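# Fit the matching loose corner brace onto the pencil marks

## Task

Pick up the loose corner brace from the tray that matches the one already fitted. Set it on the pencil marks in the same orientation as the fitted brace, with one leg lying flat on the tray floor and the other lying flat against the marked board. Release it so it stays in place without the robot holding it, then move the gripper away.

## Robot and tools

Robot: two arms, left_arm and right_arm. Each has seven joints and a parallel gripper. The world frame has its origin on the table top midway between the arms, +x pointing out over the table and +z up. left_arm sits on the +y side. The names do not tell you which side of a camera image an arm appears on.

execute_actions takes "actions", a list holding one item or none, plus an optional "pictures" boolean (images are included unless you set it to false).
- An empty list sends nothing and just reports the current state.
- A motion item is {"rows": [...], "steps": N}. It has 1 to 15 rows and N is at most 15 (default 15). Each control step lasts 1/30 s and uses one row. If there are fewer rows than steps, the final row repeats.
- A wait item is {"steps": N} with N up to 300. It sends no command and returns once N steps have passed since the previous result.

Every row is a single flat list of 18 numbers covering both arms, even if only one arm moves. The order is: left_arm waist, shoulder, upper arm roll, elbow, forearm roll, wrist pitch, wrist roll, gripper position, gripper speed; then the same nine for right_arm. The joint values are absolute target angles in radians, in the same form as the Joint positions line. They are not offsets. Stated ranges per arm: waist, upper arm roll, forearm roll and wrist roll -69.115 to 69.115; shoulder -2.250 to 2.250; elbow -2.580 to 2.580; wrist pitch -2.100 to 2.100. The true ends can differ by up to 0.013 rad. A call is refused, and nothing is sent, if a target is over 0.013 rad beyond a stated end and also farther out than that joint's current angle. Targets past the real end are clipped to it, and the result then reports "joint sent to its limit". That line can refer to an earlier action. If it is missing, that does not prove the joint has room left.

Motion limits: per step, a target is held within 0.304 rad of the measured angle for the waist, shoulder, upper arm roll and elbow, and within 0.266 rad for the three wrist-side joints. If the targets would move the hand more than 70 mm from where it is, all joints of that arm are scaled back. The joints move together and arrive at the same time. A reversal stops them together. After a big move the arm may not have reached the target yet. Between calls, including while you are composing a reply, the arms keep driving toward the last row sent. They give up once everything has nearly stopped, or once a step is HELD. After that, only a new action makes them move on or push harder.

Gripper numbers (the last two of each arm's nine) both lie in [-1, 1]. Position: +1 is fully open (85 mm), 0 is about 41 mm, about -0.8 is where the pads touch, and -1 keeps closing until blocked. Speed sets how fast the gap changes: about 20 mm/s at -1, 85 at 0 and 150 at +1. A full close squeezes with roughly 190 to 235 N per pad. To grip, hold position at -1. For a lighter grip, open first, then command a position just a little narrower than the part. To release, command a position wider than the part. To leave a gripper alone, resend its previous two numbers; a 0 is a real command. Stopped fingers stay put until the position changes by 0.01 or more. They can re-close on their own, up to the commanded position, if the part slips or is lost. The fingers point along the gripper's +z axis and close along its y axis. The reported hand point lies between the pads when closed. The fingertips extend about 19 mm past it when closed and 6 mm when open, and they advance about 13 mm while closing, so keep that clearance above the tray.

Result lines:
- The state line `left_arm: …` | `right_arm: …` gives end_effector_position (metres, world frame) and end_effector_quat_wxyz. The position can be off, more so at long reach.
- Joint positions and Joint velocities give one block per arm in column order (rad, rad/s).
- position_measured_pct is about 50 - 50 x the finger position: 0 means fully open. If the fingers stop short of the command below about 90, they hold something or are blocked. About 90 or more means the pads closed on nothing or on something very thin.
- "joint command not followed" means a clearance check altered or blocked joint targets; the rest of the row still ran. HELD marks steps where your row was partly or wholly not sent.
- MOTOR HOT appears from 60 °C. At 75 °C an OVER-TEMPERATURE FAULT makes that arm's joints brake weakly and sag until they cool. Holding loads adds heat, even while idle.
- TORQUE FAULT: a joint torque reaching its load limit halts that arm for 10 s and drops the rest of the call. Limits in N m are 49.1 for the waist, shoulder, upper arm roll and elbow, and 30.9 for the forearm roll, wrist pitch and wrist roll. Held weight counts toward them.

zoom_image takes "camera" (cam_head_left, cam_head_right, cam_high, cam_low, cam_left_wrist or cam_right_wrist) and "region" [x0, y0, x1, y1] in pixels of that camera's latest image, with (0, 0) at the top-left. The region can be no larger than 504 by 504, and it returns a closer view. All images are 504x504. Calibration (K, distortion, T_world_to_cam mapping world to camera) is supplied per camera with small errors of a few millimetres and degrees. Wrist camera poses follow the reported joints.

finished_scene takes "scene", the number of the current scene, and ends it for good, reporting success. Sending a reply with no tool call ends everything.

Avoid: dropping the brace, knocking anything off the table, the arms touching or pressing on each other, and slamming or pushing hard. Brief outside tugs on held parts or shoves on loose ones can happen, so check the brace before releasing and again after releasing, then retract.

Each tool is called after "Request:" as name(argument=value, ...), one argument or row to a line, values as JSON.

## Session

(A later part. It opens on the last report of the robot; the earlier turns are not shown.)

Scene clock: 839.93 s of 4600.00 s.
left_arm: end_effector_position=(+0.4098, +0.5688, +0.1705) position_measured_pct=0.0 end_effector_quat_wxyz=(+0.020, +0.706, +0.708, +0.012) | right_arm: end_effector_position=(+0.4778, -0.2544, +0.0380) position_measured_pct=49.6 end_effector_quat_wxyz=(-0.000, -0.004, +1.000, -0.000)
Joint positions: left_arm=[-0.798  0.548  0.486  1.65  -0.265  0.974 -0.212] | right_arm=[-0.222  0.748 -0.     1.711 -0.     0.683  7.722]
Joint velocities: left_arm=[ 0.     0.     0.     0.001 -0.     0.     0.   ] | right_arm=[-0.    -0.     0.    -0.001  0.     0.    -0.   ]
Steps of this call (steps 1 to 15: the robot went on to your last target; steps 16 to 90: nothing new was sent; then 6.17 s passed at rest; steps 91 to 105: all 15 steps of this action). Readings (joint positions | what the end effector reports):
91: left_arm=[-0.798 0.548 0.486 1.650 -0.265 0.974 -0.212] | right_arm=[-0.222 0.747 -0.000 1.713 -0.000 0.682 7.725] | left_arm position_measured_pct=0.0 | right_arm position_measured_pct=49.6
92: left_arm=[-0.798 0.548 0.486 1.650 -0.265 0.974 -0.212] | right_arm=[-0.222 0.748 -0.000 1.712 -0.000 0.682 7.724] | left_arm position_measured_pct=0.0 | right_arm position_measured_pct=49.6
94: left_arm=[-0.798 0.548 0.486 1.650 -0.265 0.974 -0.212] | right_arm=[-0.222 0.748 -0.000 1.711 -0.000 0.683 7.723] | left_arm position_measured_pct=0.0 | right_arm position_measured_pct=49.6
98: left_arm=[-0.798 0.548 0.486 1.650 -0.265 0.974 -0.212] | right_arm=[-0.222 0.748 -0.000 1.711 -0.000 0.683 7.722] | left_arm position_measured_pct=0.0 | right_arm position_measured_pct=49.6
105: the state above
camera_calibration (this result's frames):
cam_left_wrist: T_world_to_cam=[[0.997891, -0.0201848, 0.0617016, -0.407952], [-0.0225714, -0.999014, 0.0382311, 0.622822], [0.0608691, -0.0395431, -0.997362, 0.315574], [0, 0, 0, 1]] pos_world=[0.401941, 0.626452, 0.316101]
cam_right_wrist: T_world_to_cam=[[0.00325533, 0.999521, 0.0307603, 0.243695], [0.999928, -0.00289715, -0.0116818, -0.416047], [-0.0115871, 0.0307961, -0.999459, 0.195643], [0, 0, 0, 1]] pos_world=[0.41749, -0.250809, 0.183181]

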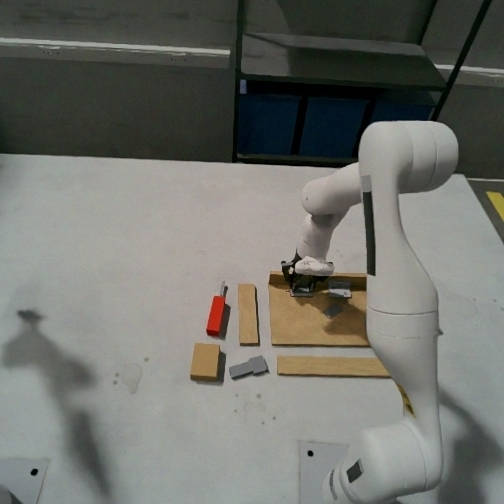

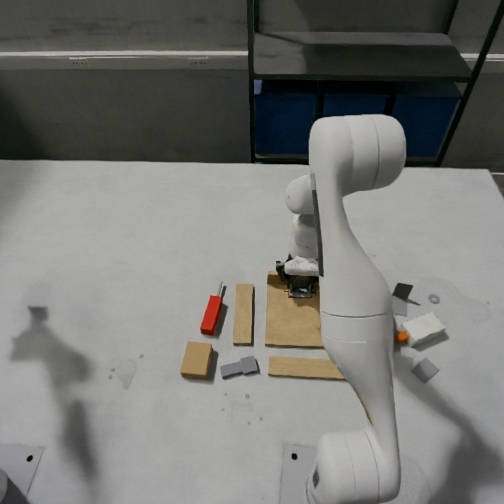

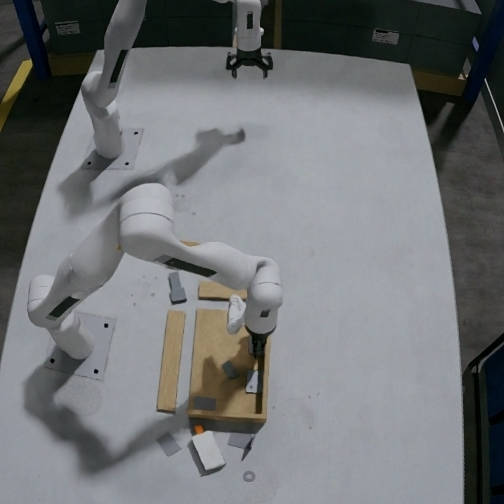

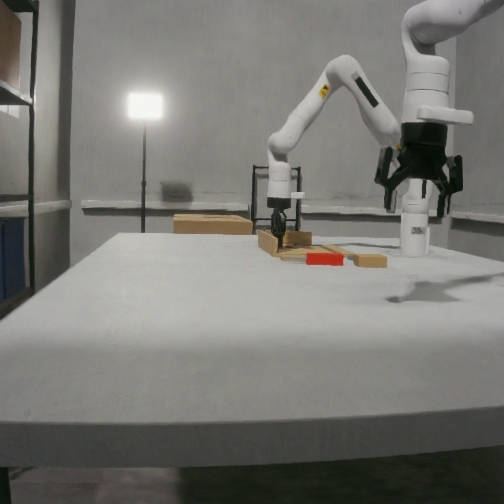

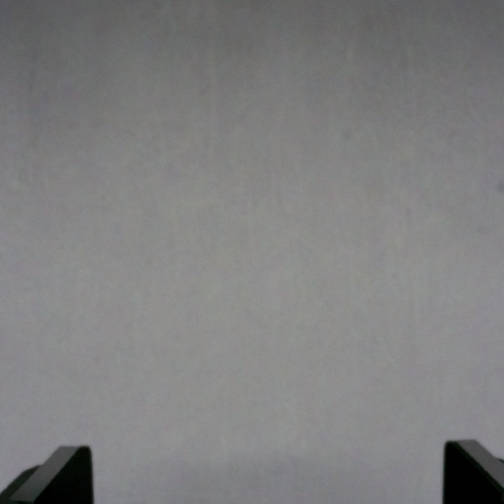

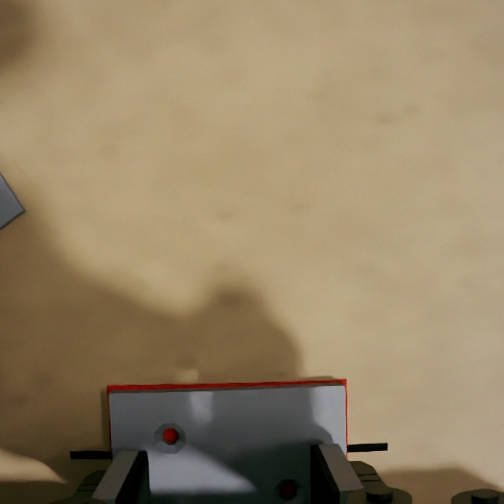

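Request:
execute_actions(
  actions=[
    {"rows": [[-0.798, 0.548, 0.486, 1.65, -0.265, 0.974, -0.212, 1, 0, -0.2214, 0.749, 0.0, 1.7084, 0.0, 0.6842, 7.7219, 0.0, -0.2]], "steps": 12},
  ],
)

Request:
zoom_image(
  camera="cam_right_wrist",
  region=[40, 340, 440, 504],
)

Scene clock: 850.73 s of 4600.00 s.
left_arm: end_effector_position=(+0.4098, +0.5688, +0.1705) position_measured_pct=0.0 end_effector_quat_wxyz=(+0.020, +0.706, +0.708, +0.012) | right_arm: end_effector_position=(+0.4779, -0.2544, +0.0379) position_measured_pct=49.6 end_effector_quat_wxyz=(-0.001, -0.004, +1.000, -0.000)
Joint positions: left_arm=[-0.798  0.548  0.486  1.65  -0.265  0.974 -0.212] | right_arm=[-0.221  0.749 -0.     1.709 -0.     0.685  7.722]
Joint velocities: left_arm=[ 0.  0.  0.  0.  0. -0.  0.] | right_arm=[ 0.     0.001  0.001 -0.001 -0.001  0.001  0.   ]
Steps of this call (steps 1 to 15: the robot went on to your last target; steps 16 to 90: nothing new was sent; then 7.40 s passed at rest; steps 91 to 102: all 12 steps of this action). Readings (joint positions | what the end effector reports):
91: left_arm=[-0.798 0.548 0.486 1.650 -0.265 0.974 -0.212] | right_arm=[-0.221 0.748 -0.000 1.711 -0.000 0.683 7.722] | left_arm position_measured_pct=0.0 | right_arm position_measured_pct=49.6
92: left_arm=[-0.798 0.548 0.486 1.650 -0.265 0.974 -0.212] | right_arm=[-0.221 0.749 -0.000 1.710 -0.000 0.684 7.722] | left_arm position_measured_pct=0.0 | right_arm position_measured_pct=49.6
94: left_arm=[-0.798 0.548 0.486 1.650 -0.265 0.974 -0.212] | right_arm=[-0.221 0.749 -0.000 1.709 -0.000 0.685 7.722] | left_arm position_measured_pct=0.0 | right_arm position_measured_pct=49.6
98: left_arm=[-0.798 0.548 0.486 1.650 -0.265 0.974 -0.212] | right_arm=[-0.221 0.749 -0.000 1.709 -0.000 0.685 7.722] | left_arm position_measured_pct=0.0 | right_arm position_measured_pct=49.6
102: the state above
camera_calibration (this result's frames):
cam_left_wrist: T_world_to_cam=[[0.997891, -0.0201846, 0.0617018, -0.407952], [-0.0225712, -0.999014, 0.0382309, 0.622822], [0.0608692, -0.039543, -0.997362, 0.315574], [0, 0, 0, 1]] pos_world=[0.401941, 0.626453, 0.316102]
cam_right_wrist: T_world_to_cam=[[0.00336834, 0.999524, 0.0306577, 0.243648], [0.999912, -0.00297342, -0.0129181, -0.416085], [-0.0128208, 0.0306985, -0.999446, 0.196049], [0, 0, 0, 1]] pos_world=[0.417741, -0.250788, 0.183095]

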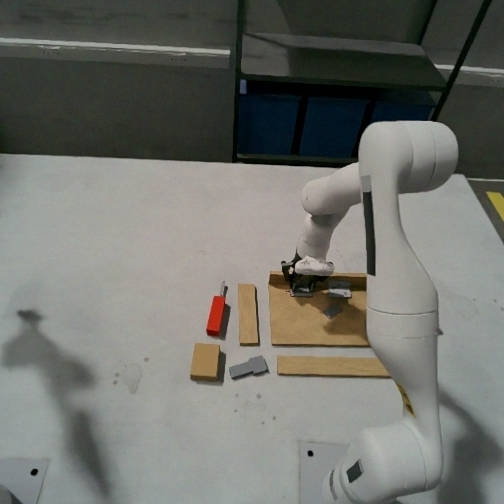

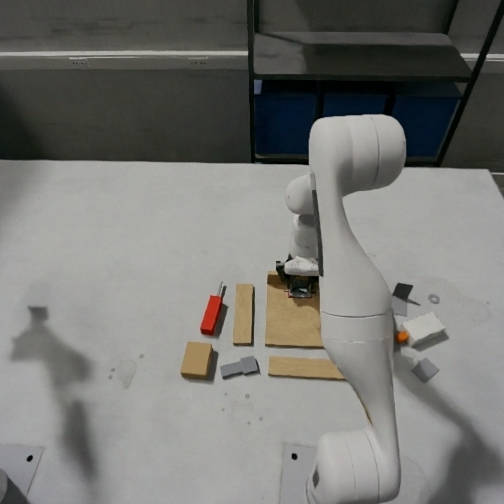

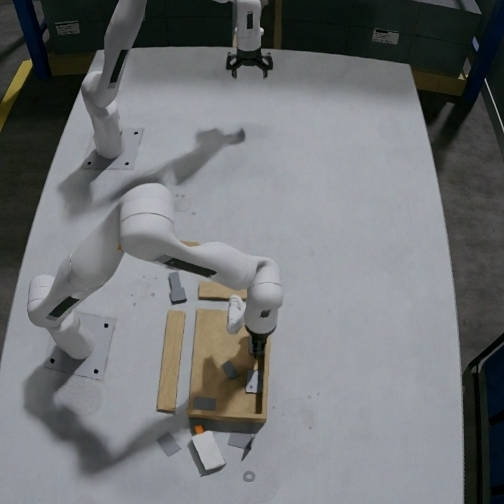

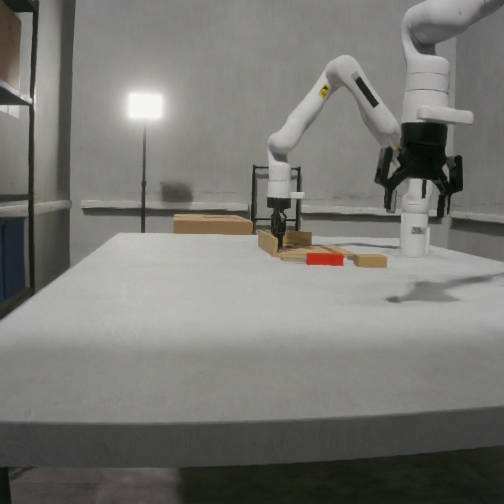

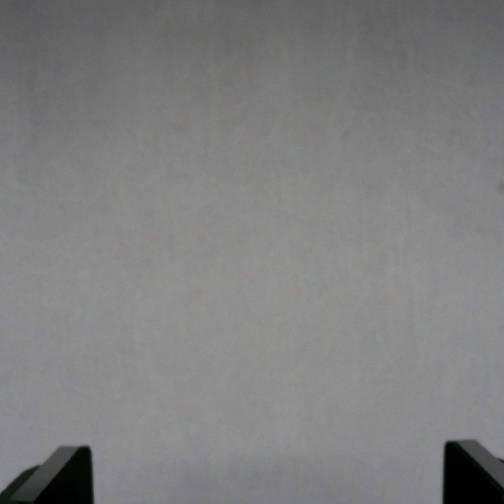

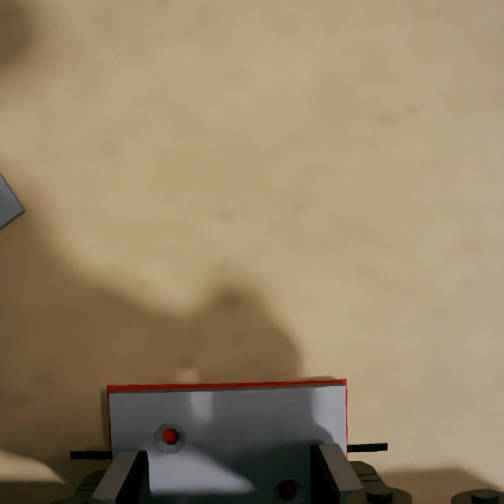

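Region (40, 340, 440, 504) of cam_right_wrist's 504x504 image, scaled by 1.260; it fills the top 207 rows of this view, and the rest is white.

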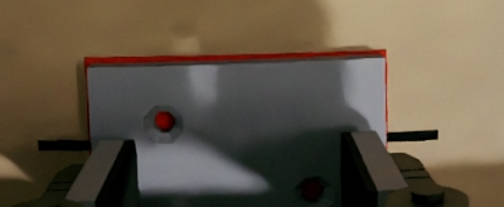

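Request:
execute_actions(
  actions=[
    {"rows": [[-0.798, 0.548, 0.486, 1.65, -0.265, 0.974, -0.212, 1, 0, -0.2227, 0.7407, 0.0, 1.7287, 0.0, 0.6722, 7.7219, 0.0, -0.2]], "steps": 8},
  ],
  pictures=false,
)

Request:
execute_actions(
  actions=[
    {"rows": [[-0.798, 0.548, 0.486, 1.65, -0.265, 0.974, -0.212, 1, 0, -0.2215, 0.6369, 0.0, 1.6786, 0.0, 0.8261, 7.7219, 0.0, -0.2]], "steps": 7},
  ],
  pictures=false,
)

Request:
execute_actions(
  actions=[
    {"rows": [[-0.798, 0.548, 0.486, 1.65, -0.265, 0.974, -0.212, 1, 0, -0.2205, 0.5492, 0.0, 1.6024, 0.0, 0.99, 7.7219, 0.0, -0.2]], "steps": 15},
  ],
)

Request:
zoom_image(
  camera="cam_head_left",
  region=[265, 255, 365, 315],
)

Scene clock: 873.30 s of 4600.00 s.
left_arm: end_effector_position=(+0.4098, +0.5688, +0.1705) position_measured_pct=0.0 end_effector_quat_wxyz=(+0.020, +0.706, +0.708, +0.012) | right_arm: end_effector_position=(+0.4731, -0.2545, +0.0379) position_measured_pct=49.6 end_effector_quat_wxyz=(-0.000, -0.004, +1.000, -0.000)
Joint positions: left_arm=[-0.798  0.548  0.486  1.65  -0.265  0.974 -0.212] | right_arm=[-0.223  0.741 -0.     1.728 -0.     0.673  7.722]
Joint velocities: left_arm=[-0.001 -0.001  0.    -0.     0.    -0.    -0.   ] | right_arm=[-0.001 -0.004  0.001  0.008  0.001 -0.006 -0.   ]
Steps of this call (steps 1 to 15: the robot went on to your last target; steps 16 to 90: nothing new was sent; then 19.30 s passed at rest; steps 91 to 98: all 8 steps of this action). Readings (joint positions | what the end effector reports):
91: left_arm=[-0.798 0.548 0.486 1.650 -0.265 0.974 -0.212] | right_arm=[-0.221 0.749 -0.000 1.710 -0.000 0.684 7.722] | left_arm position_measured_pct=0.0 | right_arm position_measured_pct=49.6
92: left_arm=[-0.798 0.548 0.486 1.650 -0.265 0.974 -0.212] | right_arm=[-0.222 0.746 0.000 1.714 -0.000 0.681 7.722] | left_arm position_measured_pct=0.0 | right_arm position_measured_pct=49.6
94: left_arm=[-0.798 0.548 0.486 1.650 -0.265 0.974 -0.212] | right_arm=[-0.222 0.742 -0.000 1.723 -0.000 0.675 7.722] | left_arm position_measured_pct=0.0 | right_arm position_measured_pct=49.6
98: the state above

Scene clock: 873.53 s of 4600.00 s.
left_arm: end_effector_position=(+0.4098, +0.5688, +0.1705) position_measured_pct=0.0 end_effector_quat_wxyz=(+0.020, +0.706, +0.708, +0.012) | right_arm: end_effector_position=(+0.4757, -0.2546, +0.0878) position_measured_pct=49.6 end_effector_quat_wxyz=(+0.001, -0.004, +1.000, +0.000)
Joint positions: left_arm=[-0.798  0.548  0.486  1.65  -0.265  0.974 -0.212] | right_arm=[-0.222  0.655  0.     1.687  0.     0.797  7.722]
Joint velocities: left_arm=[-0.    -0.001  0.     0.     0.    -0.     0.   ] | right_arm=[ 0.003 -0.327  0.003 -0.193 -0.001  0.566  0.   ]
Steps of this call (steps 1 to 7: all 7 steps of this action). Readings (joint positions | what the end effector reports):
1: left_arm=[-0.798 0.548 0.486 1.650 -0.265 0.974 -0.212] | right_arm=[-0.223 0.740 -0.000 1.728 -0.000 0.673 7.722] | left_arm position_measured_pct=0.0 | right_arm position_measured_pct=49.6
2: left_arm=[-0.798 0.548 0.486 1.650 -0.265 0.974 -0.212] | right_arm=[-0.222 0.735 -0.000 1.726 -0.000 0.680 7.722] | left_arm position_measured_pct=0.0 | right_arm position_measured_pct=49.6
4: left_arm=[-0.798 0.548 0.486 1.650 -0.265 0.974 -0.212] | right_arm=[-0.222 0.707 -0.000 1.714 -0.000 0.718 7.722] | left_arm position_measured_pct=0.0 | right_arm position_measured_pct=49.6
7: the state above

Scene clock: 874.03 s of 4600.00 s.
left_arm: end_effector_position=(+0.4098, +0.5688, +0.1705) position_measured_pct=0.0 end_effector_quat_wxyz=(+0.020, +0.706, +0.708, +0.012) | right_arm: end_effector_position=(+0.4758, -0.2552, +0.1596) position_measured_pct=49.6 end_effector_quat_wxyz=(-0.000, -0.003, +1.000, -0.000)
Joint positions: left_arm=[-0.798  0.548  0.486  1.65  -0.265  0.974 -0.212] | right_arm=[-0.221  0.55   0.     1.602 -0.     0.99   7.722]
Joint velocities: left_arm=[-0.    -0.001  0.     0.001 -0.     0.     0.   ] | right_arm=[ 0.001 -0.006 -0.    -0.001 -0.     0.002  0.   ]
Steps of this call (steps 1 to 15: all 15 steps of this action). Readings (joint positions | what the end effector reports):
1: left_arm=[-0.798 0.548 0.486 1.650 -0.265 0.974 -0.212] | right_arm=[-0.222 0.645 0.000 1.682 0.000 0.814 7.722] | left_arm position_measured_pct=0.0 | right_arm position_measured_pct=49.6
2: left_arm=[-0.798 0.548 0.486 1.650 -0.265 0.974 -0.212] | right_arm=[-0.221 0.631 0.000 1.675 0.000 0.836 7.722] | left_arm position_measured_pct=0.0 | right_arm position_measured_pct=49.6
4: left_arm=[-0.798 0.548 0.486 1.650 -0.265 0.974 -0.212] | right_arm=[-0.221 0.595 -0.000 1.646 -0.000 0.902 7.722] | left_arm position_measured_pct=0.0 | right_arm position_measured_pct=49.6
8: left_arm=[-0.798 0.548 0.486 1.650 -0.265 0.974 -0.212] | right_arm=[-0.221 0.555 0.000 1.605 0.000 0.983 7.722] | left_arm position_measured_pct=0.0 | right_arm position_measured_pct=49.6
15: the state above
camera_calibration (this result's frames):
cam_left_wrist: T_world_to_cam=[[0.997891, -0.0201845, 0.0617018, -0.407952], [-0.0225711, -0.999014, 0.0382311, 0.622822], [0.0608693, -0.0395431, -0.997362, 0.315574], [0, 0, 0, 1]] pos_world=[0.401941, 0.626452, 0.316102]
cam_right_wrist: T_world_to_cam=[[0.00417471, 0.99952, 0.0307045, 0.240316], [0.999922, -0.00380982, -0.0119331, -0.412817], [-0.0118104, 0.0307519, -0.999457, 0.317237], [0, 0, 0, 1]] pos_world=[0.415528, -0.251529, 0.304759]

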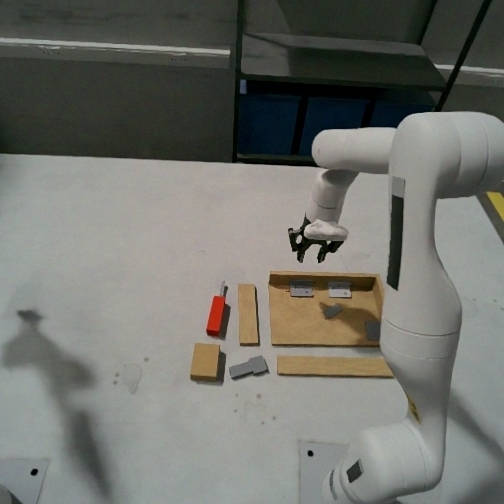

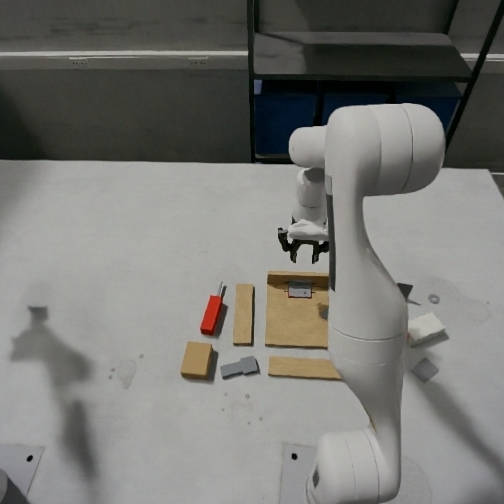

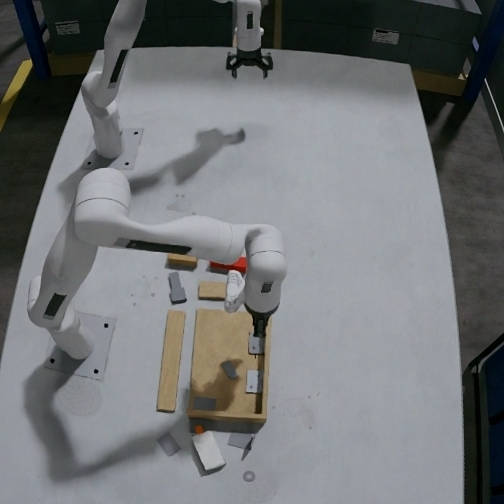

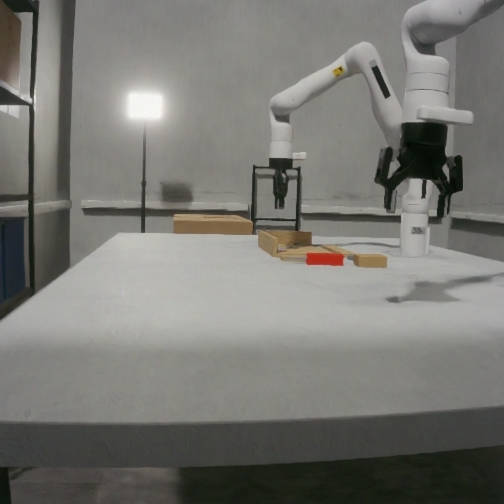

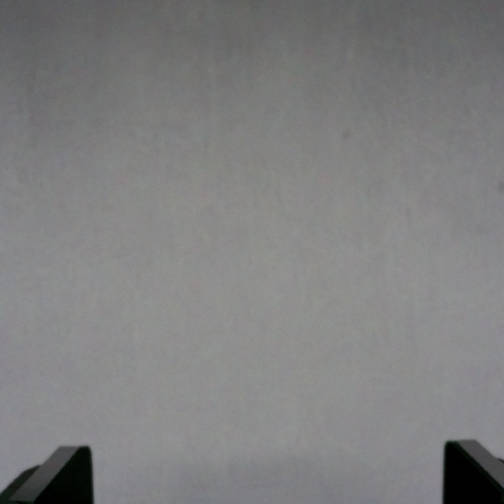

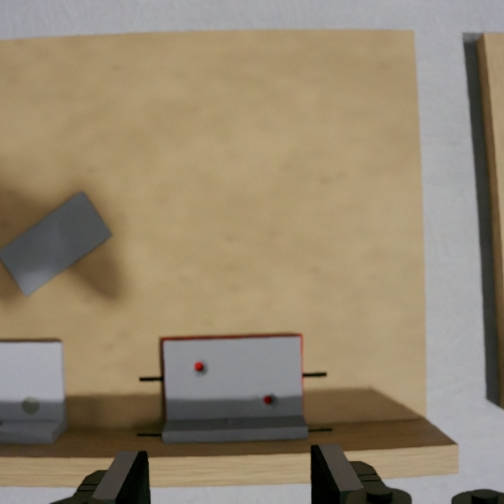

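Region (265, 255, 365, 315) of cam_head_left's 504x504 image, scaled by 5.040, with more detail than that image has; it fills the top 302 rows of this view, and the rest is white.

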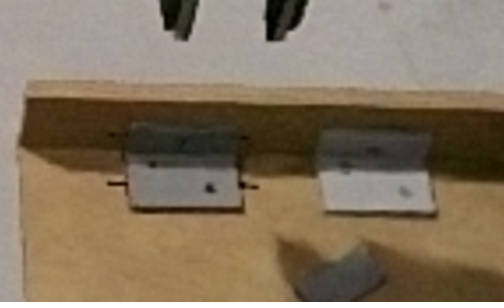

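The brace sits inside the pencil outline, flush against the board, with both red dots visible through its holes. Ending scene 1.

Request:
finished_scene(
  scene=1,
)

The scene is finished: the task was done.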